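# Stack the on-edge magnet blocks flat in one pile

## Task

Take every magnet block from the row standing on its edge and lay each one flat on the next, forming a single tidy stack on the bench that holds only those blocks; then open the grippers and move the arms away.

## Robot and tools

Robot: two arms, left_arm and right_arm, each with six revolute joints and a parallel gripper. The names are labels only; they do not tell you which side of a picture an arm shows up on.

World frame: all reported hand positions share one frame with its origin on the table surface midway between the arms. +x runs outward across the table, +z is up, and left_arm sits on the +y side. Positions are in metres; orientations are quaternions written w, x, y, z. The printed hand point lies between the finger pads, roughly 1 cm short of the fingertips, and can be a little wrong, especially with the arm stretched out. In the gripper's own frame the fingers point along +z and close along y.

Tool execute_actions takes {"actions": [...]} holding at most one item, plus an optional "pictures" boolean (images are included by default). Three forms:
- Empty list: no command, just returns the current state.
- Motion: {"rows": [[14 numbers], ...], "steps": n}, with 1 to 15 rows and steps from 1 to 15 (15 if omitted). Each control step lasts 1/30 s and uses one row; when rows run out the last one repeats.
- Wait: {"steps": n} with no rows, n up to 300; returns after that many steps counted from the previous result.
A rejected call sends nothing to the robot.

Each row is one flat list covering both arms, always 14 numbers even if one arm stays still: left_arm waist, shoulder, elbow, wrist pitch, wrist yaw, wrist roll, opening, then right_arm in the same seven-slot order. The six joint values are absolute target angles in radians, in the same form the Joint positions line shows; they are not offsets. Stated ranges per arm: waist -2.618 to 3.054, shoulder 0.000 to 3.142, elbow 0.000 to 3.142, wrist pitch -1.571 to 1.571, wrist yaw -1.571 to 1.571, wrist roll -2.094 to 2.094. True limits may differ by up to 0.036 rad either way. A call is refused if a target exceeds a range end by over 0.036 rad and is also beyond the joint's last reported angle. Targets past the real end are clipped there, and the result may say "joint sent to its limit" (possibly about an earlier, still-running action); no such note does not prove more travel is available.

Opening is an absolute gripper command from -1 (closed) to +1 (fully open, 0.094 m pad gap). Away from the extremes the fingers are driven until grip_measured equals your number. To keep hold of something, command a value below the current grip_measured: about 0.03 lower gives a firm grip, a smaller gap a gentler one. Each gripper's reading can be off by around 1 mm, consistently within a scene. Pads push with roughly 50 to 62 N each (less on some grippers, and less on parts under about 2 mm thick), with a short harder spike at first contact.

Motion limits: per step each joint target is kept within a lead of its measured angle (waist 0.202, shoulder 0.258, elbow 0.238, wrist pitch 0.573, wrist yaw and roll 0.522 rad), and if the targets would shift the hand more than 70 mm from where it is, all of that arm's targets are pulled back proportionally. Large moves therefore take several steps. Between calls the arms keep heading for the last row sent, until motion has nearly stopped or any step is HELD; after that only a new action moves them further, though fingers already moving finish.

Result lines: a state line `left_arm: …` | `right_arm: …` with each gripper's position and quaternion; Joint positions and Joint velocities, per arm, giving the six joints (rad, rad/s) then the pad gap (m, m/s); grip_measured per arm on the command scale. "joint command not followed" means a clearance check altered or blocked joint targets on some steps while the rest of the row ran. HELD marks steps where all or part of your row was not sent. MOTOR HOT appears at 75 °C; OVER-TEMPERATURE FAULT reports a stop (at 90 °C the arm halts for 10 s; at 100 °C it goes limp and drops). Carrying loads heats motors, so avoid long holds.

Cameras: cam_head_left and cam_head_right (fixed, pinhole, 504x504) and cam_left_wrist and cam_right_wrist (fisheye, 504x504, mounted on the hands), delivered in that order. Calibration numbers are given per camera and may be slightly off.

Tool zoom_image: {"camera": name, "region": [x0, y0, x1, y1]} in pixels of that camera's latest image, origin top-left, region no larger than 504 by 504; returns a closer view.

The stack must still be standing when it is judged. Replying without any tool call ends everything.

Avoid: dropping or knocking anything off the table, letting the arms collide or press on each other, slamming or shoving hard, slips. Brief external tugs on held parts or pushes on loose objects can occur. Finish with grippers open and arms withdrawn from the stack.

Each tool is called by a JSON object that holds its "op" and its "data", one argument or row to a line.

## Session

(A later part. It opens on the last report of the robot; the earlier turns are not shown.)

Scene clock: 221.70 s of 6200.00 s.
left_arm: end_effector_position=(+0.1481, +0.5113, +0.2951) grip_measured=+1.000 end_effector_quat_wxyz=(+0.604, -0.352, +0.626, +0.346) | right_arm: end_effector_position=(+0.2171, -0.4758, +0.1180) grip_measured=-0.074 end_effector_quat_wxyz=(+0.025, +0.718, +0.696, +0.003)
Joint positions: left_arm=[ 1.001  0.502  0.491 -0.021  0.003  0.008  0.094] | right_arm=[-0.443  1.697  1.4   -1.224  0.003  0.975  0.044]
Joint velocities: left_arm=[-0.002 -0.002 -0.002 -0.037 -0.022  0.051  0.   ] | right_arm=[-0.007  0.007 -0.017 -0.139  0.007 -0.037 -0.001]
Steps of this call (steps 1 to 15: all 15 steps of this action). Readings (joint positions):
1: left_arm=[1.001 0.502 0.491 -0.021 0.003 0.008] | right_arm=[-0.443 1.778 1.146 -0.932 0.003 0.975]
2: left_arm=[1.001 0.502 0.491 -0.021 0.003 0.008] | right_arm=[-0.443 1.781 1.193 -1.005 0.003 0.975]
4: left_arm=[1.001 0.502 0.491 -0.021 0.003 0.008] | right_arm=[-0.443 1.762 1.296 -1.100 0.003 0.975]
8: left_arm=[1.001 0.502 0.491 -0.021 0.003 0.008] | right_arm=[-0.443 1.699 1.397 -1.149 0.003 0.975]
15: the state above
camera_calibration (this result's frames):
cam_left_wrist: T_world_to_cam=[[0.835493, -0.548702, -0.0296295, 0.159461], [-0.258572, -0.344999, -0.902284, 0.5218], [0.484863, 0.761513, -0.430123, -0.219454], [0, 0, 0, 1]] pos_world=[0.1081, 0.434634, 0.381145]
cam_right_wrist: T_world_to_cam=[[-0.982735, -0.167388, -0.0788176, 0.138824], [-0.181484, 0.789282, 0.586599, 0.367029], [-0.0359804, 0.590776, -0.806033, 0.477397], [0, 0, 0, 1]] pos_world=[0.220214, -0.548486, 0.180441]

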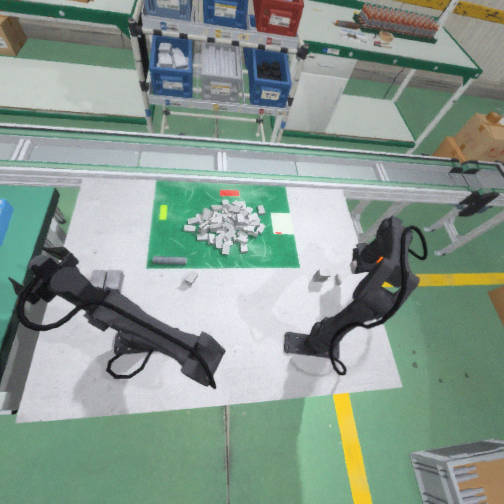

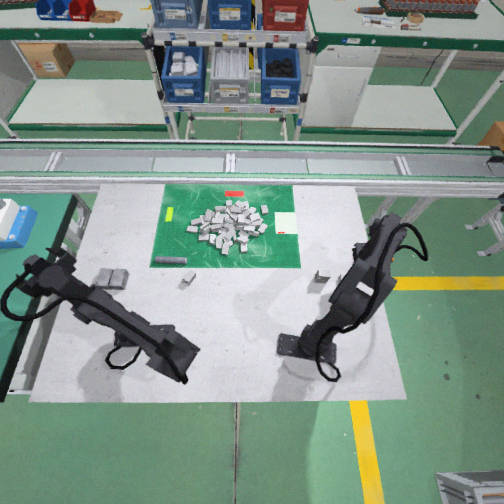

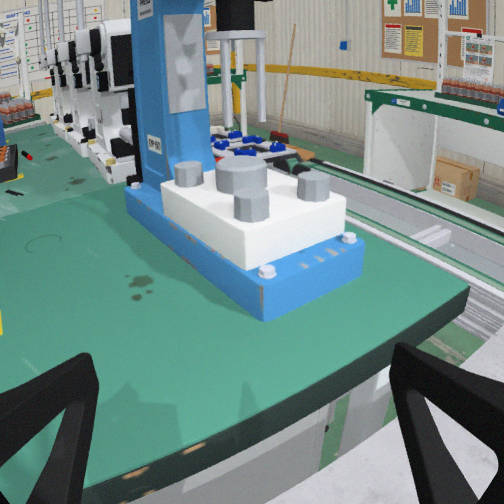

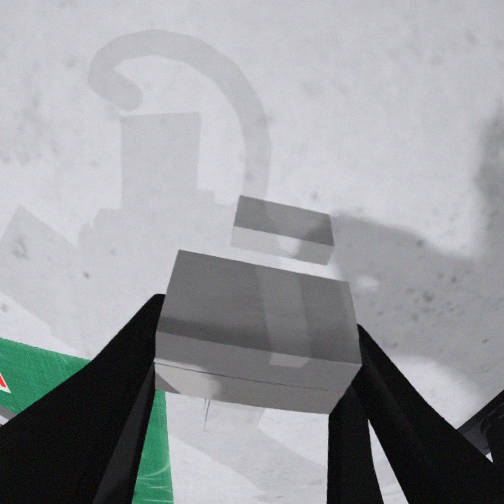

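Holding 2–3.

{"op": "execute_actions", "data": {
  "actions": [
    {"rows":[[1.0,0.5,0.5,0,0,0,1,-0.435,1.6,1.5,-1.25,0,0.98,-0.5]],"steps":8}
  ],
  "pictures": false
}}

{"op": "execute_actions", "data": {
  "actions": [
    {"rows":[[1.0,0.5,0.5,0,0,0,1,1.218,1.7,1.6,1.55,0,0,-0.5]],"steps":15}
  ],
  "pictures": false
}}

{"op": "execute_actions", "data": {
  "actions": [
    {"steps":60}
  ],
  "pictures": false
}}

{"op": "execute_actions", "data": {
  "actions": [
    {"rows":[[1.0,0.5,0.5,0,0,0,1,1.218,1.8,1.0,1.55,0,0,-0.5]],"steps":15}
  ],
  "pictures": false
}}

{"op": "execute_actions", "data": {
  "actions": [
    {"rows":[[1.0,0.5,0.5,0,0,0,1,1.218,2.15,0.7,1.55,0,0,-0.5]],"steps":15}
  ],
  "pictures": false
}}

{"op": "execute_actions", "data": {
  "actions": [
    {"steps":20}
  ],
  "pictures": false
}}

{"op": "execute_actions", "data": {
  "actions": [
    {"rows":[[1.0,0.5,0.5,0,0,0,1,1.218,2.215,0.69,1.55,0,0,-0.5]],"steps":15}
  ]
}}

Scene clock: 227.10 s of 6200.00 s.
left_arm: end_effector_position=(+0.1481, +0.5113, +0.2951) grip_measured=+1.000 end_effector_quat_wxyz=(+0.604, -0.352, +0.626, +0.346) | right_arm: end_effector_position=(+0.2276, -0.4833, +0.1693) grip_measured=-0.074 end_effector_quat_wxyz=(+0.101, +0.714, +0.693, +0.016)
Joint positions: left_arm=[ 1.001  0.502  0.491 -0.021  0.003  0.008  0.094] | right_arm=[-0.443  1.606  1.486 -1.246  0.003  0.975  0.044]
Joint velocities: left_arm=[-0.007 -0.027 -0.017  0.022  0.022  0.007  0.   ] | right_arm=[-0.017 -0.149  0.071  0.022 -0.007 -0.051  0.   ]
Steps of this call (steps 1 to 30: the robot went on to your last target; steps 31 to 90: nothing new was sent; then 2.13 s passed at rest; steps 91 to 98: all 8 steps of this action). Readings (joint positions):
91: left_arm=[1.001 0.502 0.491 -0.021 0.003 0.008] | right_arm=[-0.443 1.693 1.407 -1.242 0.003 0.975]
92: left_arm=[1.001 0.502 0.491 -0.021 0.003 0.008] | right_arm=[-0.443 1.686 1.419 -1.249 0.003 0.975]
94: left_arm=[1.001 0.502 0.491 -0.021 0.003 0.008] | right_arm=[-0.443 1.656 1.450 -1.250 0.003 0.975]
98: the state above

Scene clock: 227.60 s of 6200.00 s.
left_arm: end_effector_position=(+0.1481, +0.5113, +0.2951) grip_measured=+1.000 end_effector_quat_wxyz=(+0.604, -0.352, +0.626, +0.346) | right_arm: end_effector_position=(+0.4411, -0.3881, +0.2300) grip_measured=-0.074 end_effector_quat_wxyz=(+0.406, +0.237, +0.883, +0.021)
Joint positions: left_arm=[ 1.001  0.502  0.491 -0.021  0.003  0.008  0.094] | right_arm=[-0.016  1.704  1.529 -0.559  0.009  0.321  0.044]
Joint velocities: left_arm=[-0.007 -0.007  0.012 -0.022 -0.037 -0.007  0.   ] | right_arm=[ 0.828  0.042 -0.002  1.238 -0.007 -0.857  0.001]
Steps of this call (steps 1 to 15: all 15 steps of this action). Readings (joint positions):
1: left_arm=[1.001 0.502 0.491 -0.021 0.003 0.008] | right_arm=[-0.435 1.606 1.490 -1.233 0.006 0.942]
2: left_arm=[1.001 0.502 0.491 -0.021 0.003 0.008] | right_arm=[-0.417 1.612 1.496 -1.199 0.012 0.894]
4: left_arm=[1.001 0.502 0.491 -0.021 0.003 0.008] | right_arm=[-0.361 1.636 1.513 -1.100 0.012 0.798]
8: left_arm=[1.001 0.502 0.491 -0.021 0.003 0.008] | right_arm=[-0.234 1.678 1.528 -0.887 0.011 0.605]
15: the state above

Scene clock: 229.60 s of 6200.00 s.
left_arm: end_effector_position=(+0.1481, +0.5113, +0.2951) grip_measured=+1.000 end_effector_quat_wxyz=(+0.604, -0.352, +0.626, +0.346) | right_arm: end_effector_position=(+0.1369, +0.0086, +0.6543) grip_measured=-0.074 end_effector_quat_wxyz=(+0.866, -0.043, +0.071, +0.493)
Joint positions: left_arm=[ 1.001  0.502  0.491 -0.021  0.003  0.008  0.094] | right_arm=[ 1.213  1.706  1.58   1.53  -0.005  0.005  0.044]
Joint velocities: left_arm=[-0.002  0.002 -0.002 -0.022  0.007  0.007  0.   ] | right_arm=[-0.022 -0.007 -0.017  0.095  0.007  0.081 -0.   ]
Steps of this call (steps 1 to 60: the robot went on to your last target). Readings (joint positions):
1: left_arm=[1.001 0.502 0.491 -0.021 0.003 0.008] | right_arm=[0.014 1.705 1.529 -0.516 0.009 0.294]
2: left_arm=[1.001 0.502 0.491 -0.021 0.003 0.008] | right_arm=[0.044 1.705 1.529 -0.473 0.008 0.269]
4: left_arm=[1.001 0.502 0.491 -0.021 0.003 0.008] | right_arm=[0.103 1.706 1.529 -0.390 0.008 0.227]
8: left_arm=[1.001 0.502 0.491 -0.021 0.003 0.008] | right_arm=[0.220 1.706 1.529 -0.227 0.007 0.162]
60: the state above

Scene clock: 230.10 s of 6200.00 s.
left_arm: end_effector_position=(+0.1481, +0.5113, +0.2951) grip_measured=+1.000 end_effector_quat_wxyz=(+0.604, -0.352, +0.626, +0.346) | right_arm: end_effector_position=(+0.2140, +0.1370, +0.3731) grip_measured=-0.074 end_effector_quat_wxyz=(+0.773, -0.225, +0.396, +0.441)
Joint positions: left_arm=[ 1.001  0.502  0.491 -0.021  0.003  0.008  0.094] | right_arm=[ 1.213  1.837  0.981  1.479 -0.005  0.005  0.044]
Joint velocities: left_arm=[-0.027 -0.027  0.007 -0.051 -0.037  0.037  0.   ] | right_arm=[ 0.022  0.198 -0.212 -0.476  0.022  0.007  0.   ]
Steps of this call (steps 1 to 15: all 15 steps of this action). Readings (joint positions):
1: left_arm=[1.001 0.502 0.491 -0.021 0.003 0.008] | right_arm=[1.213 1.707 1.565 1.532 -0.005 0.005]
2: left_arm=[1.001 0.502 0.491 -0.021 0.003 0.008] | right_arm=[1.213 1.705 1.535 1.551 -0.005 0.005]
4: left_arm=[1.001 0.502 0.491 -0.021 0.003 0.008] | right_arm=[1.213 1.712 1.460 1.557 -0.005 0.005]
8: left_arm=[1.001 0.502 0.491 -0.021 0.003 0.008] | right_arm=[1.213 1.755 1.276 1.552 -0.005 0.005]
15: the state above

Scene clock: 230.60 s of 6200.00 s.
left_arm: end_effector_position=(+0.1481, +0.5113, +0.2951) grip_measured=+1.000 end_effector_quat_wxyz=(+0.604, -0.352, +0.626, +0.346) | right_arm: end_effector_position=(+0.2135, +0.1361, +0.0761) grip_measured=-0.074 end_effector_quat_wxyz=(+0.592, -0.360, +0.636, +0.339)
Joint positions: left_arm=[ 1.001  0.502  0.491 -0.021  0.003  0.008  0.094] | right_arm=[ 1.213  2.187  0.681  1.437 -0.005  0.004  0.044]
Joint velocities: left_arm=[-0.027 -0.017 -0.002 -0.037 -0.022 -0.051  0.   ] | right_arm=[-0.022  0.007 -0.012  0.227 -0.066 -0.022 -0.001]
Steps of this call (steps 1 to 15: all 15 steps of this action). Readings (joint positions):
1: left_arm=[1.001 0.502 0.491 -0.021 0.003 0.008] | right_arm=[1.213 1.853 0.968 1.476 -0.005 0.005]
2: left_arm=[1.001 0.502 0.491 -0.021 0.003 0.008] | right_arm=[1.213 1.870 0.949 1.496 -0.005 0.005]
4: left_arm=[1.001 0.502 0.491 -0.021 0.003 0.008] | right_arm=[1.213 1.921 0.901 1.513 -0.005 0.005]
8: left_arm=[1.001 0.502 0.491 -0.021 0.003 0.008] | right_arm=[1.213 2.063 0.787 1.511 -0.005 0.005]
15: the state above

Scene clock: 231.27 s of 6200.00 s.
left_arm: end_effector_position=(+0.1481, +0.5113, +0.2951) grip_measured=+1.000 end_effector_quat_wxyz=(+0.604, -0.352, +0.626, +0.346) | right_arm: end_effector_position=(+0.2139, +0.1369, +0.0981) grip_measured=-0.074 end_effector_quat_wxyz=(+0.616, -0.347, +0.613, +0.352)
Joint positions: left_arm=[ 1.001  0.502  0.491 -0.021  0.003  0.008  0.094] | right_arm=[ 1.213  2.174  0.681  1.5   -0.005  0.004  0.044]
Joint velocities: left_arm=[-0.002 -0.017  0.002 -0.037 -0.066 -0.081  0.   ] | right_arm=[ 0.012 -0.012  0.007  0.022 -0.066 -0.081 -0.001]
Steps of this call (steps 1 to 20: the robot went on to your last target). Readings (joint positions):
1: left_arm=[1.001 0.502 0.491 -0.021 0.003 0.008] | right_arm=[1.213 2.185 0.681 1.449 -0.005 0.004]
2: left_arm=[1.001 0.502 0.491 -0.021 0.003 0.008] | right_arm=[1.213 2.182 0.681 1.458 -0.005 0.004]
4: left_arm=[1.001 0.502 0.491 -0.021 0.003 0.008] | right_arm=[1.213 2.177 0.681 1.477 -0.005 0.004]
8: left_arm=[1.001 0.502 0.491 -0.021 0.003 0.008] | right_arm=[1.213 2.174 0.681 1.497 -0.005 0.004]
20: the state above

Scene clock: 231.77 s of 6200.00 s.
left_arm: end_effector_position=(+0.1481, +0.5113, +0.2951) grip_measured=+1.000 end_effector_quat_wxyz=(+0.604, -0.352, +0.626, +0.346) | right_arm: end_effector_position=(+0.2133, +0.1359, +0.0800) grip_measured=-0.074 end_effector_quat_wxyz=(+0.605, -0.353, +0.624, +0.346)
Joint positions: left_arm=[ 1.001  0.502  0.491 -0.021  0.003  0.008  0.094] | right_arm=[ 1.213  2.215  0.681  1.505 -0.005  0.004  0.044]
Joint velocities: left_arm=[-0.012 -0.002 -0.007  0.051 -0.066  0.022  0.   ] | right_arm=[-0.007 -0.012 -0.012  0.022 -0.022  0.037 -0.001]
Steps of this call (steps 1 to 15: all 15 steps of this action). Readings (joint positions):
1: left_arm=[1.001 0.502 0.491 -0.021 0.003 0.008] | right_arm=[1.213 2.177 0.681 1.502 -0.005 0.004]
2: left_arm=[1.001 0.502 0.491 -0.021 0.003 0.008] | right_arm=[1.213 2.184 0.681 1.510 -0.005 0.004]
4: left_arm=[1.001 0.502 0.491 -0.021 0.003 0.008] | right_arm=[1.213 2.200 0.681 1.513 -0.005 0.004]
8: left_arm=[1.001 0.502 0.491 -0.021 0.003 0.008] | right_arm=[1.213 2.215 0.681 1.505 -0.005 0.004]
15: the state above
camera_calibration (this result's frames):
cam_left_wrist: T_world_to_cam=[[0.835493, -0.548702, -0.0296295, 0.159461], [-0.258572, -0.344999, -0.902284, 0.5218], [0.484863, 0.761513, -0.430123, -0.219454], [0, 0, 0, 1]] pos_world=[0.1081, 0.434634, 0.381145]
cam_right_wrist: T_world_to_cam=[[0.869386, -0.456326, 0.189562, -0.142817], [-0.172991, -0.640424, -0.748285, 0.205163], [0.462862, 0.617757, -0.635717, -0.0384291], [0, 0, 0, 1]] pos_world=[0.177442, 0.08996, 0.156163]

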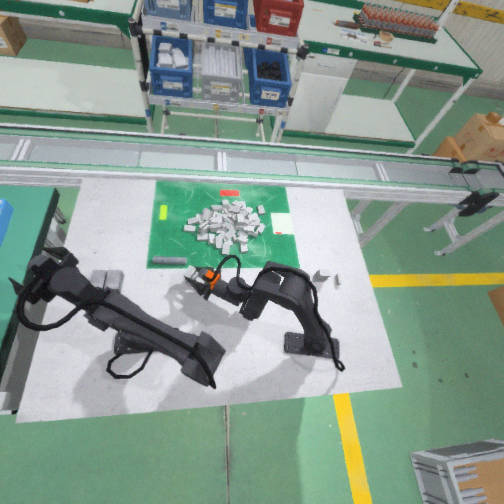

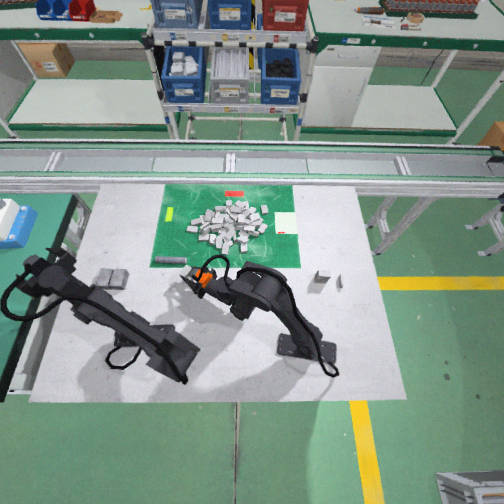

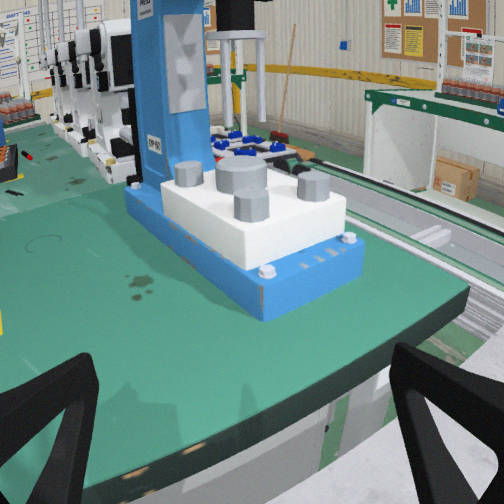

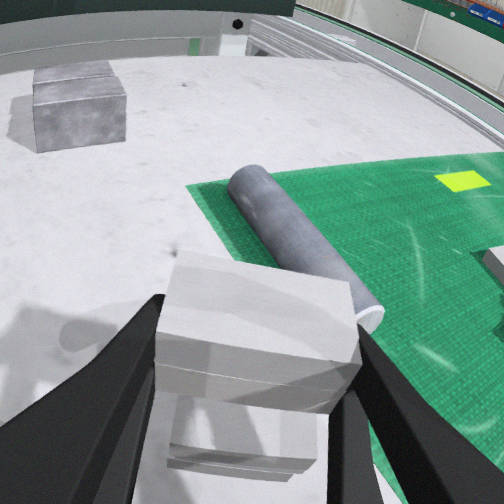

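{"op": "execute_actions", "data": {
  "actions": [
    {"rows":[[1.0,0.5,0.5,0,0,0,1,1.218,2.245,0.69,1.57,0,0,-0.5]],"steps":15}
  ]
}}

Scene clock: 233.77 s of 6200.00 s.
left_arm: end_effector_position=(+0.1481, +0.5113, +0.2951) grip_measured=+1.000 end_effector_quat_wxyz=(+0.604, -0.352, +0.626, +0.346) | right_arm: end_effector_position=(+0.2127, +0.1349, +0.0685) grip_measured=-0.074 end_effector_quat_wxyz=(+0.598, -0.357, +0.630, +0.343)
Joint positions: left_arm=[ 1.001  0.502  0.491 -0.021  0.003  0.008  0.094] | right_arm=[ 1.213  2.243  0.681  1.513 -0.005  0.004  0.044]
Joint velocities: left_arm=[-0.017 -0.002 -0.032  0.139 -0.007 -0.051  0.   ] | right_arm=[-0.017  0.002 -0.012 -0.051  0.051 -0.022 -0.   ]
joint sent to its limit (right arm) — the command would take joint 4 (wrist pitch) past its upper limit, so that joint was sent only as far as its limit.
Steps of this call (steps 1 to 15: the robot went on to your last target; steps 16 to 45: nothing new was sent; steps 46 to 60: all 15 steps of this action). Readings (joint positions):
46: left_arm=[1.001 0.502 0.491 -0.021 0.003 0.008] | right_arm=[1.213 2.217 0.681 1.507 -0.005 0.004]
47: left_arm=[1.001 0.502 0.491 -0.021 0.003 0.008] | right_arm=[1.213 2.222 0.681 1.513 -0.005 0.004]
49: left_arm=[1.001 0.502 0.491 -0.021 0.003 0.008] | right_arm=[1.213 2.233 0.681 1.515 -0.005 0.004]
53: left_arm=[1.001 0.502 0.491 -0.021 0.003 0.008] | right_arm=[1.213 2.243 0.681 1.513 -0.005 0.004]
60: the state above
camera_calibration (this result's frames):
cam_left_wrist: T_world_to_cam=[[0.835493, -0.548702, -0.0296295, 0.159461], [-0.258572, -0.344999, -0.902284, 0.5218], [0.484863, 0.761513, -0.430123, -0.219454], [0, 0, 0, 1]] pos_world=[0.1081, 0.434634, 0.381145]
cam_right_wrist: T_world_to_cam=[[0.871389, -0.452988, 0.188369, -0.14136], [-0.180851, -0.653525, -0.734981, 0.198311], [0.456042, 0.606388, -0.651398, -0.0407899], [0, 0, 0, 1]] pos_world=[0.177646, 0.0903016, 0.145813]

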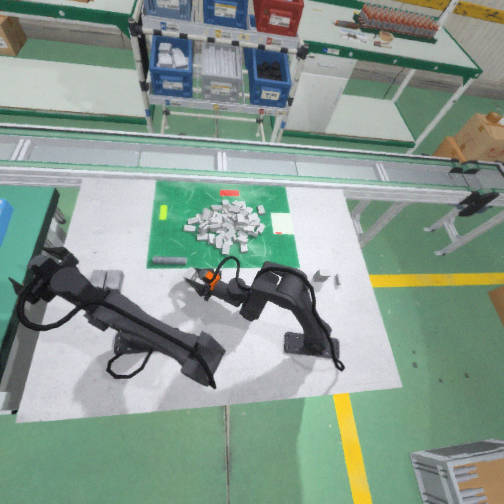

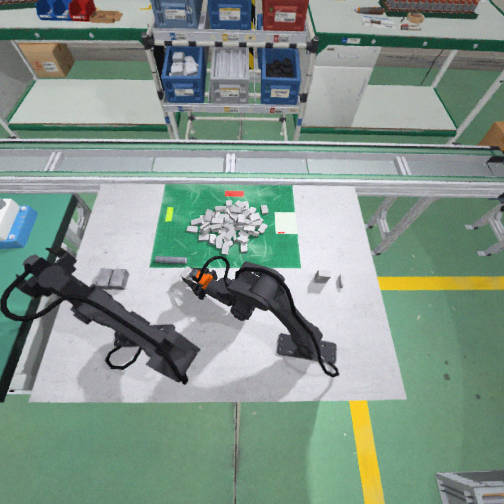

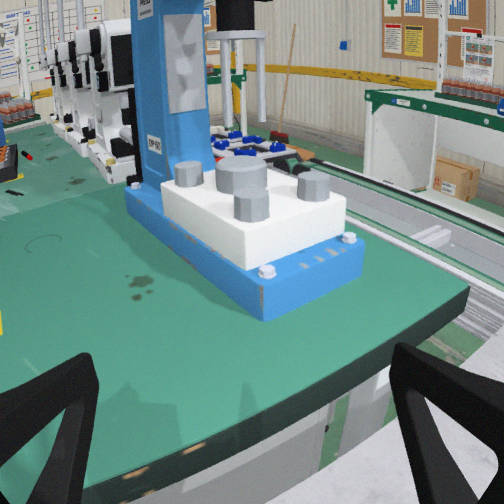

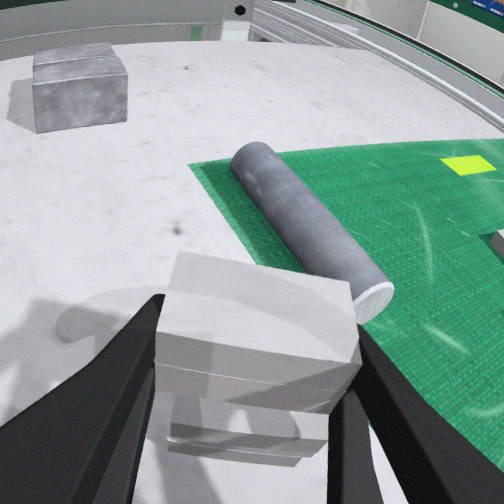

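{"op": "execute_actions", "data": {
  "actions": [
    {"rows":[[1.0,0.5,0.5,0,0,0,1,1.218,2.245,0.655,1.57,0,0,-0.5]],"steps":15}
  ]
}}

Scene clock: 238.00 s of 6200.00 s.
left_arm: end_effector_position=(+0.1481, +0.5113, +0.2951) grip_measured=+1.000 end_effector_quat_wxyz=(+0.604, -0.352, +0.626, +0.346) | right_arm: end_effector_position=(+0.2104, +0.1311, +0.0638) grip_measured=-0.074 end_effector_quat_wxyz=(+0.594, -0.359, +0.635, +0.340)
Joint positions: left_arm=[ 1.001  0.502  0.491 -0.021  0.003  0.008  0.094] | right_arm=[ 1.213  2.243  0.664  1.515 -0.005  0.004  0.044]
Joint velocities: left_arm=[ 0.007  0.007  0.002 -0.022 -0.007 -0.051  0.   ] | right_arm=[ 0.022  0.007 -0.012  0.007  0.037  0.022 -0.001]
joint sent to its limit (right arm) — the command would take joint 4 (wrist pitch) past its upper limit, so that joint was sent only as far as its limit.
Steps of this call (steps 1 to 15: the robot went on to your last target; steps 16 to 90: nothing new was sent; then 0.73 s passed at rest; steps 91 to 105: all 15 steps of this action). Readings (joint positions):
91: left_arm=[1.001 0.502 0.491 -0.021 0.003 0.008] | right_arm=[1.213 2.243 0.679 1.513 -0.005 0.004]
92: left_arm=[1.001 0.502 0.491 -0.021 0.003 0.008] | right_arm=[1.213 2.243 0.676 1.515 -0.005 0.004]
94: left_arm=[1.001 0.502 0.491 -0.021 0.003 0.008] | right_arm=[1.213 2.243 0.668 1.515 -0.005 0.004]
98: left_arm=[1.001 0.502 0.491 -0.021 0.003 0.008] | right_arm=[1.213 2.243 0.664 1.515 -0.005 0.004]
105: the state above
camera_calibration (this result's frames):
cam_left_wrist: T_world_to_cam=[[0.835493, -0.548702, -0.0296295, 0.159461], [-0.258572, -0.344999, -0.902284, 0.5218], [0.484863, 0.761513, -0.430123, -0.219454], [0, 0, 0, 1]] pos_world=[0.1081, 0.434634, 0.381145]
cam_right_wrist: T_world_to_cam=[[0.872827, -0.450591, 0.187458, -0.140765], [-0.186439, -0.66284, -0.725179, 0.193725], [0.451013, 0.598006, -0.662552, -0.0376645], [0, 0, 0, 1]] pos_world=[0.175969, 0.0875051, 0.141918]

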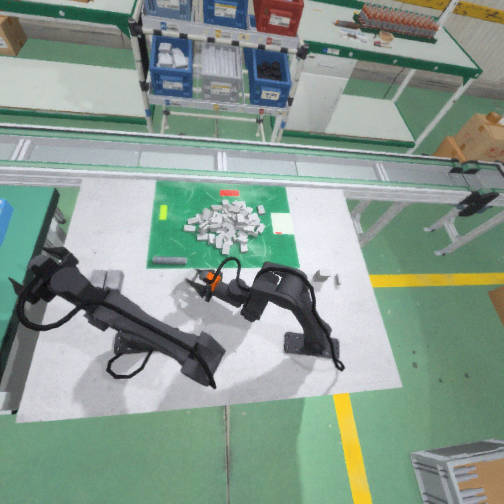

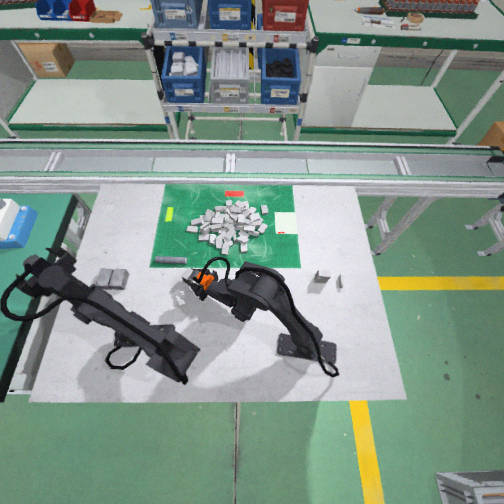

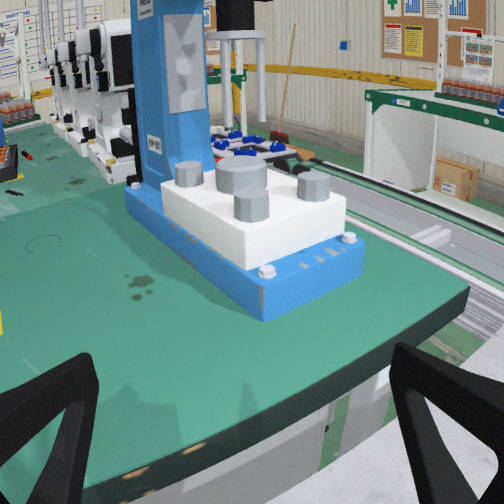

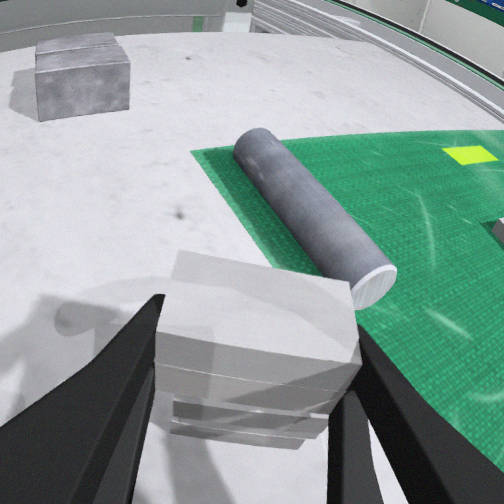

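{"op": "execute_actions", "data": {
  "actions": [
    {"rows":[[1.0,0.5,0.5,0,0,0,1,1.218,2.257,0.655,1.57,0,0,-0.5]],"steps":10}
  ],
  "pictures": false
}}

{"op": "execute_actions", "data": {
  "actions": [
    {"rows":[[1.0,0.5,0.5,0,0,0,1,1.218,2.257,0.655,1.57,0,0,0.4]],"steps":15}
  ],
  "pictures": false
}}

{"op": "execute_actions", "data": {
  "actions": [
    {"rows":[[1.0,0.5,0.5,0,0,0,1,1.218,2.29,0.68,1.55,0,0,0.4]],"steps":12}
  ],
  "pictures": false
}}

{"op": "execute_actions", "data": {
  "actions": [
    {"rows":[[1.0,0.5,0.5,0,0,0,1,1.218,2.29,0.68,1.55,0,0,-0.13]],"steps":15}
  ],
  "pictures": false
}}

{"op": "execute_actions", "data": {
  "actions": [
    {"rows":[[1.0,0.5,0.5,0,0,0,1,1.218,2.29,0.68,1.55,0,0,0.5]],"steps":12}
  ]
}}

{"op": "execute_actions", "data": {
  "actions": [
    {"rows":[[1.0,0.5,0.5,0,0,0,1,1.218,1.8,0.69,1.4,0,0,0.5]],"steps":15}
  ],
  "pictures": false
}}

{"op": "execute_actions", "data": {
  "actions": [
    {"rows":[[1.0,0.5,0.5,0,0,0,1,-0.4,1.6,1.5,-1.2,0,1.02,0.5]],"steps":15}
  ],
  "pictures": false
}}

{"op": "execute_actions", "data": {
  "actions": [
    {"steps":70}
  ],
  "pictures": false
}}

{"op": "execute_actions", "data": {
  "actions": [
    {"rows":[[1.0,0.5,0.5,0,0,0,1,-0.4,1.7,1.25,-1.1,0,1.02,0.5]],"steps":15}
  ],
  "pictures": false
}}

{"op": "execute_actions", "data": {
  "actions": [
    {"rows":[[1.0,0.5,0.5,0,0,0,1,-0.4,1.75,1.08,-0.89,0,1.02,0.5]],"steps":15}
  ]
}}

Scene clock: 243.90 s of 6200.00 s.
left_arm: end_effector_position=(+0.1481, +0.5113, +0.2951) grip_measured=+1.000 end_effector_quat_wxyz=(+0.604, -0.352, +0.626, +0.346) | right_arm: end_effector_position=(+0.2104, +0.1311, +0.0638) grip_measured=-0.074 end_effector_quat_wxyz=(+0.594, -0.359, +0.635, +0.340)
Joint positions: left_arm=[ 1.001  0.502  0.491 -0.021  0.003  0.008  0.094] | right_arm=[ 1.213  2.243  0.664  1.515 -0.005  0.004  0.044]
Joint velocities: left_arm=[ 0.007 -0.017  0.007 -0.051  0.037 -0.022  0.   ] | right_arm=[ 0.002 -0.007 -0.012 -0.022 -0.051 -0.037  0.   ]
joint sent to its limit (right arm) — the command would take joint 4 (wrist pitch) past its upper limit, so that joint was sent only as far as its limit.
Steps of this call (steps 1 to 15: the robot went on to your last target; steps 16 to 90: nothing new was sent; then 2.57 s passed at rest; steps 91 to 100: all 10 steps of this action). Readings (joint positions):
91: left_arm=[1.001 0.502 0.491 -0.021 0.003 0.008] | right_arm=[1.213 2.243 0.664 1.515 -0.005 0.004]
92: left_arm=[1.001 0.502 0.491 -0.021 0.003 0.008] | right_arm=[1.213 2.243 0.664 1.515 -0.005 0.004]
94: left_arm=[1.001 0.502 0.491 -0.021 0.003 0.008] | right_arm=[1.213 2.243 0.664 1.515 -0.005 0.004]
98: left_arm=[1.001 0.502 0.491 -0.021 0.003 0.008] | right_arm=[1.213 2.243 0.664 1.515 -0.005 0.004]
100: the state above

Scene clock: 244.40 s of 6200.00 s.
left_arm: end_effector_position=(+0.1481, +0.5113, +0.2951) grip_measured=+1.000 end_effector_quat_wxyz=(+0.604, -0.352, +0.626, +0.346) | right_arm: end_effector_position=(+0.2107, +0.1315, +0.0739) grip_measured=+0.398 end_effector_quat_wxyz=(+0.607, -0.352, +0.622, +0.347)
Joint positions: left_arm=[ 1.001  0.502  0.491 -0.021  0.003  0.008  0.094] | right_arm=[ 1.213  2.243  0.664  1.556 -0.005  0.004  0.066]
Joint velocities: left_arm=[-0.007 -0.027 -0.007  0.022 -0.037  0.007  0.   ] | right_arm=[ 0.002 -0.012  0.007  0.037  0.022 -0.007  0.   ]
joint sent to its limit (right arm) — the command would take joint 4 (wrist pitch) past its upper limit, so that joint was sent only as far as its limit.
Steps of this call (steps 1 to 15: all 15 steps of this action). Readings (joint positions):
1: left_arm=[1.001 0.502 0.491 -0.021 0.003 0.008] | right_arm=[1.213 2.243 0.664 1.516 -0.005 0.004]
2: left_arm=[1.001 0.502 0.491 -0.021 0.003 0.008] | right_arm=[1.213 2.243 0.664 1.523 -0.005 0.004]
4: left_arm=[1.001 0.502 0.491 -0.021 0.003 0.008] | right_arm=[1.213 2.243 0.664 1.537 -0.005 0.004]
8: left_arm=[1.001 0.502 0.491 -0.021 0.003 0.008] | right_arm=[1.213 2.243 0.664 1.550 -0.005 0.004]
15: the state above

Scene clock: 244.80 s of 6200.00 s.
left_arm: end_effector_position=(+0.1481, +0.5113, +0.2951) grip_measured=+1.000 end_effector_quat_wxyz=(+0.604, -0.352, +0.626, +0.346) | right_arm: end_effector_position=(+0.2097, +0.1299, +0.0580) grip_measured=+0.398 end_effector_quat_wxyz=(+0.596, -0.358, +0.632, +0.341)
Joint positions: left_arm=[ 1.001  0.502  0.491 -0.021  0.003  0.008  0.094] | right_arm=[ 1.213  2.278  0.664  1.558 -0.005  0.004  0.066]
Joint velocities: left_arm=[ 0.007 -0.002 -0.017  0.037 -0.007 -0.037  0.   ] | right_arm=[-0.002  0.017  0.002  0.066  0.066 -0.037  0.001]
Steps of this call (steps 1 to 12: all 12 steps of this action). Readings (joint positions):
1: left_arm=[1.001 0.502 0.491 -0.021 0.003 0.008] | right_arm=[1.213 2.246 0.664 1.558 -0.005 0.004]
2: left_arm=[1.001 0.502 0.491 -0.021 0.003 0.008] | right_arm=[1.213 2.251 0.664 1.561 -0.005 0.004]
4: left_arm=[1.001 0.502 0.491 -0.021 0.003 0.008] | right_arm=[1.213 2.266 0.664 1.561 -0.005 0.004]
8: left_arm=[1.001 0.502 0.491 -0.021 0.003 0.008] | right_arm=[1.213 2.278 0.664 1.558 -0.005 0.004]
12: the state above

Scene clock: 245.30 s of 6200.00 s.
left_arm: end_effector_position=(+0.1481, +0.5113, +0.2951) grip_measured=+1.000 end_effector_quat_wxyz=(+0.604, -0.352, +0.626, +0.346) | right_arm: end_effector_position=(+0.2098, +0.1299, +0.0580) grip_measured=-0.079 end_effector_quat_wxyz=(+0.596, -0.358, +0.632, +0.341)
Joint positions: left_arm=[ 1.001  0.502  0.491 -0.021  0.003  0.008  0.094] | right_arm=[ 1.213  2.278  0.664  1.558 -0.004  0.003  0.043]
Joint velocities: left_arm=[ 0.002 -0.012 -0.012 -0.051  0.007 -0.037  0.   ] | right_arm=[-0.012  0.007 -0.017 -0.037 -0.007 -0.022 -0.001]
Steps of this call (steps 1 to 15: all 15 steps of this action). Readings (joint positions):
1: left_arm=[1.001 0.502 0.491 -0.021 0.003 0.008] | right_arm=[1.213 2.278 0.664 1.558 -0.005 0.004]
2: left_arm=[1.001 0.502 0.491 -0.021 0.003 0.008] | right_arm=[1.213 2.278 0.664 1.558 -0.005 0.004]
4: left_arm=[1.001 0.502 0.491 -0.021 0.003 0.008] | right_arm=[1.213 2.278 0.664 1.558 -0.004 0.003]
8: left_arm=[1.001 0.502 0.491 -0.021 0.003 0.008] | right_arm=[1.213 2.278 0.664 1.558 -0.004 0.003]
15: the state above

Scene clock: 245.70 s of 6200.00 s.
left_arm: end_effector_position=(+0.1481, +0.5113, +0.2951) grip_measured=+1.000 end_effector_quat_wxyz=(+0.604, -0.352, +0.626, +0.346) | right_arm: end_effector_position=(+0.2098, +0.1299, +0.0580) grip_measured=+0.498 end_effector_quat_wxyz=(+0.596, -0.358, +0.632, +0.341)
Joint positions: left_arm=[ 1.001  0.502  0.491 -0.021  0.003  0.008  0.094] | right_arm=[ 1.213  2.278  0.664  1.558 -0.004  0.003  0.07 ]
Joint velocities: left_arm=[ 0.002 -0.012 -0.007 -0.022 -0.051 -0.007  0.   ] | right_arm=[ 0.012 -0.002 -0.007  0.037 -0.007  0.007  0.001]
Steps of this call (steps 1 to 12: all 12 steps of this action). Readings (joint positions):
1: left_arm=[1.001 0.502 0.491 -0.021 0.003 0.008] | right_arm=[1.213 2.278 0.664 1.558 -0.004 0.003]
2: left_arm=[1.001 0.502 0.491 -0.021 0.003 0.008] | right_arm=[1.213 2.278 0.664 1.558 -0.004 0.003]
4: left_arm=[1.001 0.502 0.491 -0.021 0.003 0.008] | right_arm=[1.213 2.278 0.664 1.558 -0.004 0.003]
8: left_arm=[1.001 0.502 0.491 -0.021 0.003 0.008] | right_arm=[1.213 2.278 0.664 1.558 -0.004 0.003]
12: the state above
camera_calibration (this result's frames):
cam_left_wrist: T_world_to_cam=[[0.835493, -0.548702, -0.0296295, 0.159461], [-0.258572, -0.344999, -0.902284, 0.5218], [0.484863, 0.761513, -0.430123, -0.219454], [0, 0, 0, 1]] pos_world=[0.1081, 0.434634, 0.381145]
cam_right_wrist: T_world_to_cam=[[0.871707, -0.451927, 0.189445, -0.139365], [-0.182807, -0.658601, -0.72995, 0.187562], [0.454652, 0.60167, -0.656722, -0.0420697], [0, 0, 0, 1]] pos_world=[0.1749, 0.0858578, 0.135685]

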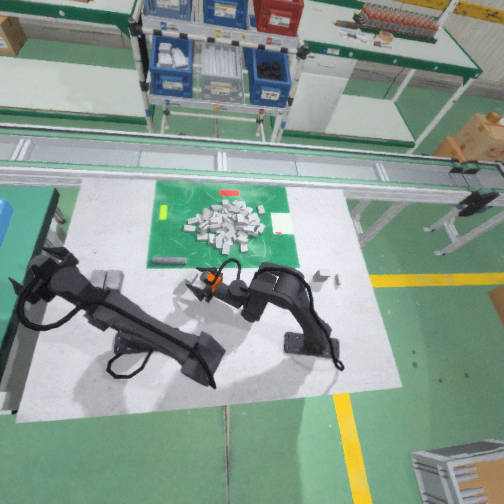

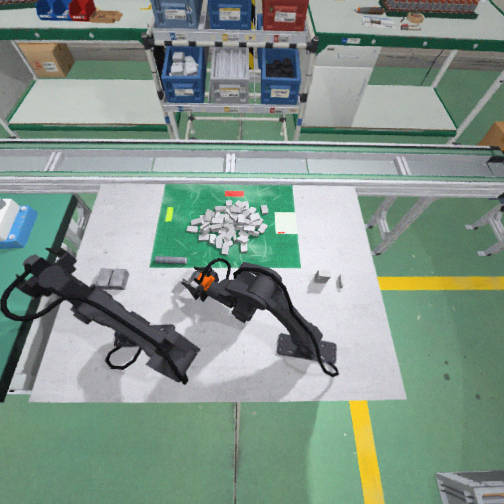

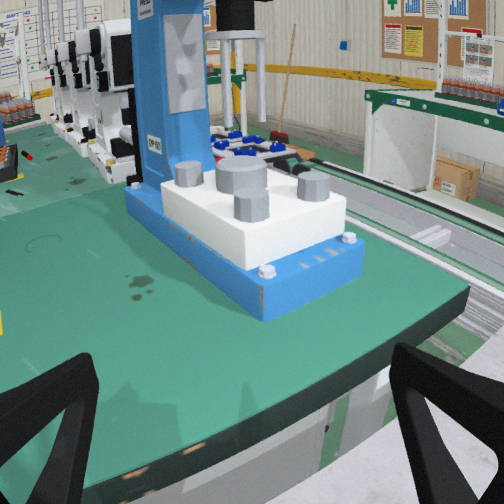

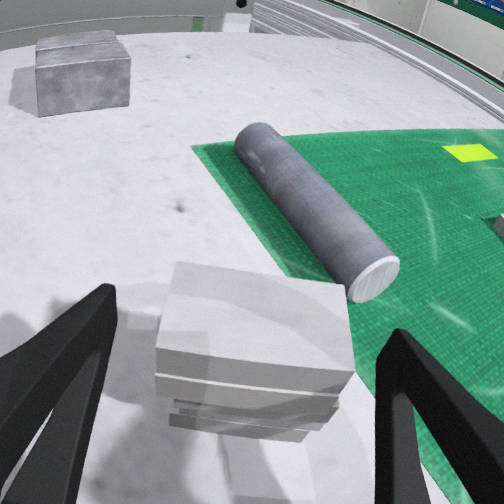

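Scene clock: 246.20 s of 6200.00 s.
left_arm: end_effector_position=(+0.1481, +0.5113, +0.2951) grip_measured=+1.000 end_effector_quat_wxyz=(+0.604, -0.352, +0.626, +0.346) | right_arm: end_effector_position=(+0.2028, +0.1183, +0.2720) grip_measured=+0.498 end_effector_quat_wxyz=(+0.712, -0.283, +0.498, +0.406)
Joint positions: left_arm=[ 1.001  0.502  0.491 -0.021  0.003  0.008  0.094] | right_arm=[ 1.213  1.786  0.692  1.445 -0.004  0.003  0.07 ]
Joint velocities: left_arm=[-0.007  0.032 -0.002  0.066  0.022 -0.051  0.   ] | right_arm=[ 0.017  0.032 -0.002 -0.212  0.037 -0.095 -0.   ]
Steps of this call (steps 1 to 15: all 15 steps of this action). Readings (joint positions):
1: left_arm=[1.001 0.502 0.491 -0.021 0.003 0.008] | right_arm=[1.213 2.254 0.663 1.529 -0.004 0.003]
2: left_arm=[1.001 0.502 0.491 -0.021 0.003 0.008] | right_arm=[1.213 2.209 0.661 1.472 -0.004 0.003]
4: left_arm=[1.001 0.502 0.491 -0.021 0.003 0.008] | right_arm=[1.213 2.098 0.661 1.436 -0.004 0.003]
8: left_arm=[1.001 0.502 0.491 -0.021 0.003 0.008] | right_arm=[1.213 1.870 0.667 1.429 -0.004 0.003]
15: the state above

Scene clock: 246.70 s of 6200.00 s.
left_arm: end_effector_position=(+0.1481, +0.5113, +0.2951) grip_measured=+1.000 end_effector_quat_wxyz=(+0.604, -0.352, +0.626, +0.346) | right_arm: end_effector_position=(+0.4543, -0.0876, +0.4223) grip_measured=+0.498 end_effector_quat_wxyz=(+0.609, +0.149, +0.645, +0.437)
Joint positions: left_arm=[ 1.001  0.502  0.491 -0.021  0.003  0.008  0.094] | right_arm=[ 0.566  1.63   1.427  0.327 -0.012  0.85   0.07 ]
Joint velocities: left_arm=[ 0.002  0.012 -0.002  0.051 -0.022  0.095  0.   ] | right_arm=[-1.448 -0.193  0.813 -1.839  0.022  0.711 -0.   ]
Steps of this call (steps 1 to 15: all 15 steps of this action). Readings (joint positions):
1: left_arm=[1.001 0.502 0.491 -0.021 0.003 0.008] | right_arm=[1.202 1.775 0.705 1.398 -0.011 0.047]
2: left_arm=[1.001 0.502 0.491 -0.021 0.003 0.008] | right_arm=[1.179 1.756 0.738 1.304 -0.017 0.110]
4: left_arm=[1.001 0.502 0.491 -0.021 0.003 0.008] | right_arm=[1.102 1.713 0.830 1.145 -0.017 0.240]
8: left_arm=[1.001 0.502 0.491 -0.021 0.003 0.008] | right_arm=[0.917 1.652 1.052 0.843 -0.016 0.517]
15: the state above

Scene clock: 249.03 s of 6200.00 s.
left_arm: end_effector_position=(+0.1481, +0.5113, +0.2951) grip_measured=+1.000 end_effector_quat_wxyz=(+0.604, -0.352, +0.626, +0.346) | right_arm: end_effector_position=(+0.2445, -0.4820, +0.1693) grip_measured=+0.499 end_effector_quat_wxyz=(+0.124, +0.715, +0.688, +0.025)
Joint positions: left_arm=[ 1.001  0.502  0.491 -0.021  0.003  0.008  0.094] | right_arm=[-0.41   1.609  1.478 -1.186  0.004  1.016  0.07 ]
Joint velocities: left_arm=[ 0.002 -0.007 -0.002  0.081 -0.007  0.007  0.   ] | right_arm=[ 0.002 -0.007 -0.002 -0.051  0.007  0.007 -0.001]
Steps of this call (steps 1 to 60: the robot went on to your last target; steps 61 to 70: nothing new was sent). Readings (joint positions):
1: left_arm=[1.001 0.502 0.491 -0.021 0.003 0.008] | right_arm=[0.516 1.623 1.449 0.268 -0.011 0.872]
2: left_arm=[1.001 0.502 0.491 -0.021 0.003 0.008] | right_arm=[0.468 1.617 1.463 0.213 -0.010 0.890]
4: left_arm=[1.001 0.502 0.491 -0.021 0.003 0.008] | right_arm=[0.379 1.609 1.476 0.109 -0.008 0.918]
8: left_arm=[1.001 0.502 0.491 -0.021 0.003 0.008] | right_arm=[0.219 1.609 1.478 -0.117 -0.007 0.957]
70: the state above
All arms were judged still, so your last target was given up. Only a new action makes them travel on or press farther. Fingers that are still opening or closing keep moving.

Scene clock: 249.53 s of 6200.00 s.
left_arm: end_effector_position=(+0.1481, +0.5113, +0.2951) grip_measured=+1.000 end_effector_quat_wxyz=(+0.604, -0.352, +0.626, +0.346) | right_arm: end_effector_position=(+0.2083, -0.4576, +0.0723) grip_measured=+0.499 end_effector_quat_wxyz=(-0.007, +0.721, +0.693, -0.004)
Joint positions: left_arm=[ 1.001  0.502  0.491 -0.021  0.003  0.008  0.094] | right_arm=[-0.41   1.716  1.239 -1.108  0.004  1.016  0.07 ]
Joint velocities: left_arm=[-0.012  0.002 -0.012  0.007  0.007 -0.022  0.   ] | right_arm=[ 0.002 -0.032 -0.007 -0.051  0.066  0.051 -0.   ]
Steps of this call (steps 1 to 15: all 15 steps of this action). Readings (joint positions):
1: left_arm=[1.001 0.502 0.491 -0.021 0.003 0.008] | right_arm=[-0.410 1.611 1.458 -1.168 0.004 1.016]
2: left_arm=[1.001 0.502 0.491 -0.021 0.003 0.008] | right_arm=[-0.410 1.610 1.421 -1.140 0.004 1.016]
4: left_arm=[1.001 0.502 0.491 -0.021 0.003 0.008] | right_arm=[-0.410 1.640 1.334 -1.116 0.004 1.016]
8: left_arm=[1.001 0.502 0.491 -0.021 0.003 0.008] | right_arm=[-0.410 1.719 1.243 -1.116 0.004 1.016]
15: the state above

Scene clock: 250.03 s of 6200.00 s.
left_arm: end_effector_position=(+0.1481, +0.5113, +0.2951) grip_measured=+1.000 end_effector_quat_wxyz=(+0.604, -0.352, +0.626, +0.346) | right_arm: end_effector_position=(+0.2044, -0.4549, +0.0238) grip_measured=+0.499 end_effector_quat_wxyz=(-0.003, +0.721, +0.693, -0.003)
Joint positions: left_arm=[ 1.001  0.502  0.491 -0.021  0.003  0.008  0.094] | right_arm=[-0.41   1.754  1.08  -0.905  0.004  1.017  0.07 ]
Joint velocities: left_arm=[ 0.002  0.007 -0.007 -0.007  0.007 -0.037  0.   ] | right_arm=[-0.002 -0.007  0.002  0.095 -0.066 -0.007  0.   ]
Steps of this call (steps 1 to 15: all 15 steps of this action). Readings (joint positions):
1: left_arm=[1.001 0.502 0.491 -0.021 0.003 0.008] | right_arm=[-0.410 1.715 1.220 -1.079 0.004 1.016]
2: left_arm=[1.001 0.502 0.491 -0.021 0.003 0.008] | right_arm=[-0.410 1.712 1.185 -1.029 0.004 1.016]
4: left_arm=[1.001 0.502 0.491 -0.021 0.003 0.008] | right_arm=[-0.410 1.728 1.122 -0.976 0.004 1.016]
8: left_arm=[1.001 0.502 0.491 -0.021 0.003 0.008] | right_arm=[-0.410 1.754 1.080 -0.944 0.004 1.017]
15: the state above
camera_calibration (this result's frames):
cam_left_wrist: T_world_to_cam=[[0.835493, -0.548702, -0.0296295, 0.159461], [-0.258572, -0.344999, -0.902284, 0.5218], [0.484863, 0.761513, -0.430123, -0.219454], [0, 0, 0, 1]] pos_world=[0.1081, 0.434634, 0.381145]
cam_right_wrist: T_world_to_cam=[[-0.986842, -0.157199, -0.037825, 0.126929], [-0.14658, 0.771087, 0.619628, 0.387322], [-0.0682387, 0.617019, -0.783984, 0.406715], [0, 0, 0, 1]] pos_world=[0.209786, -0.529657, 0.0836636]

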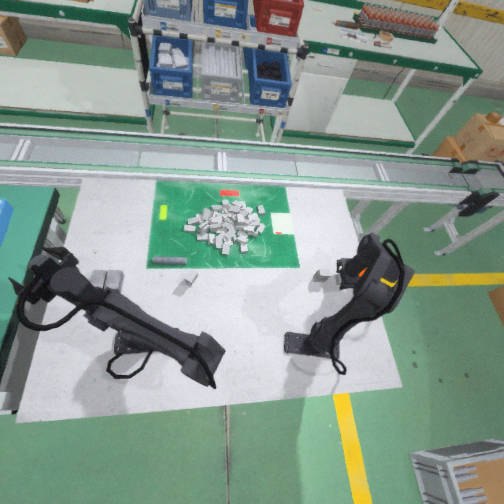

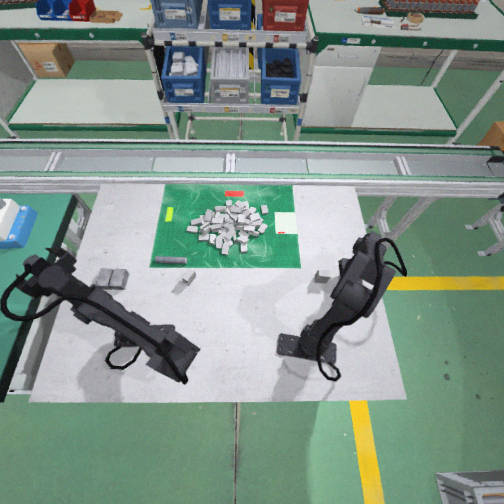

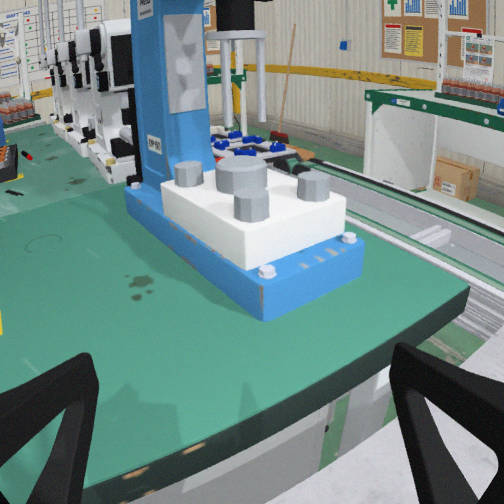

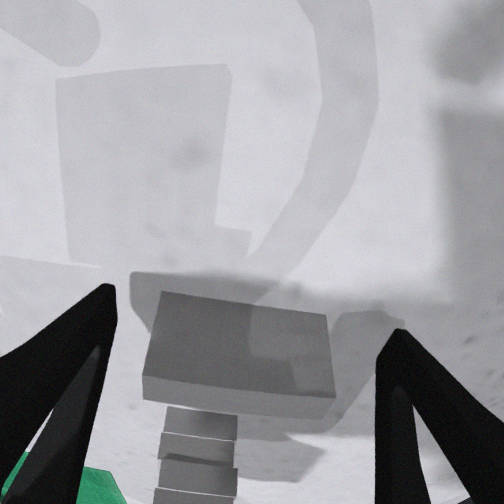

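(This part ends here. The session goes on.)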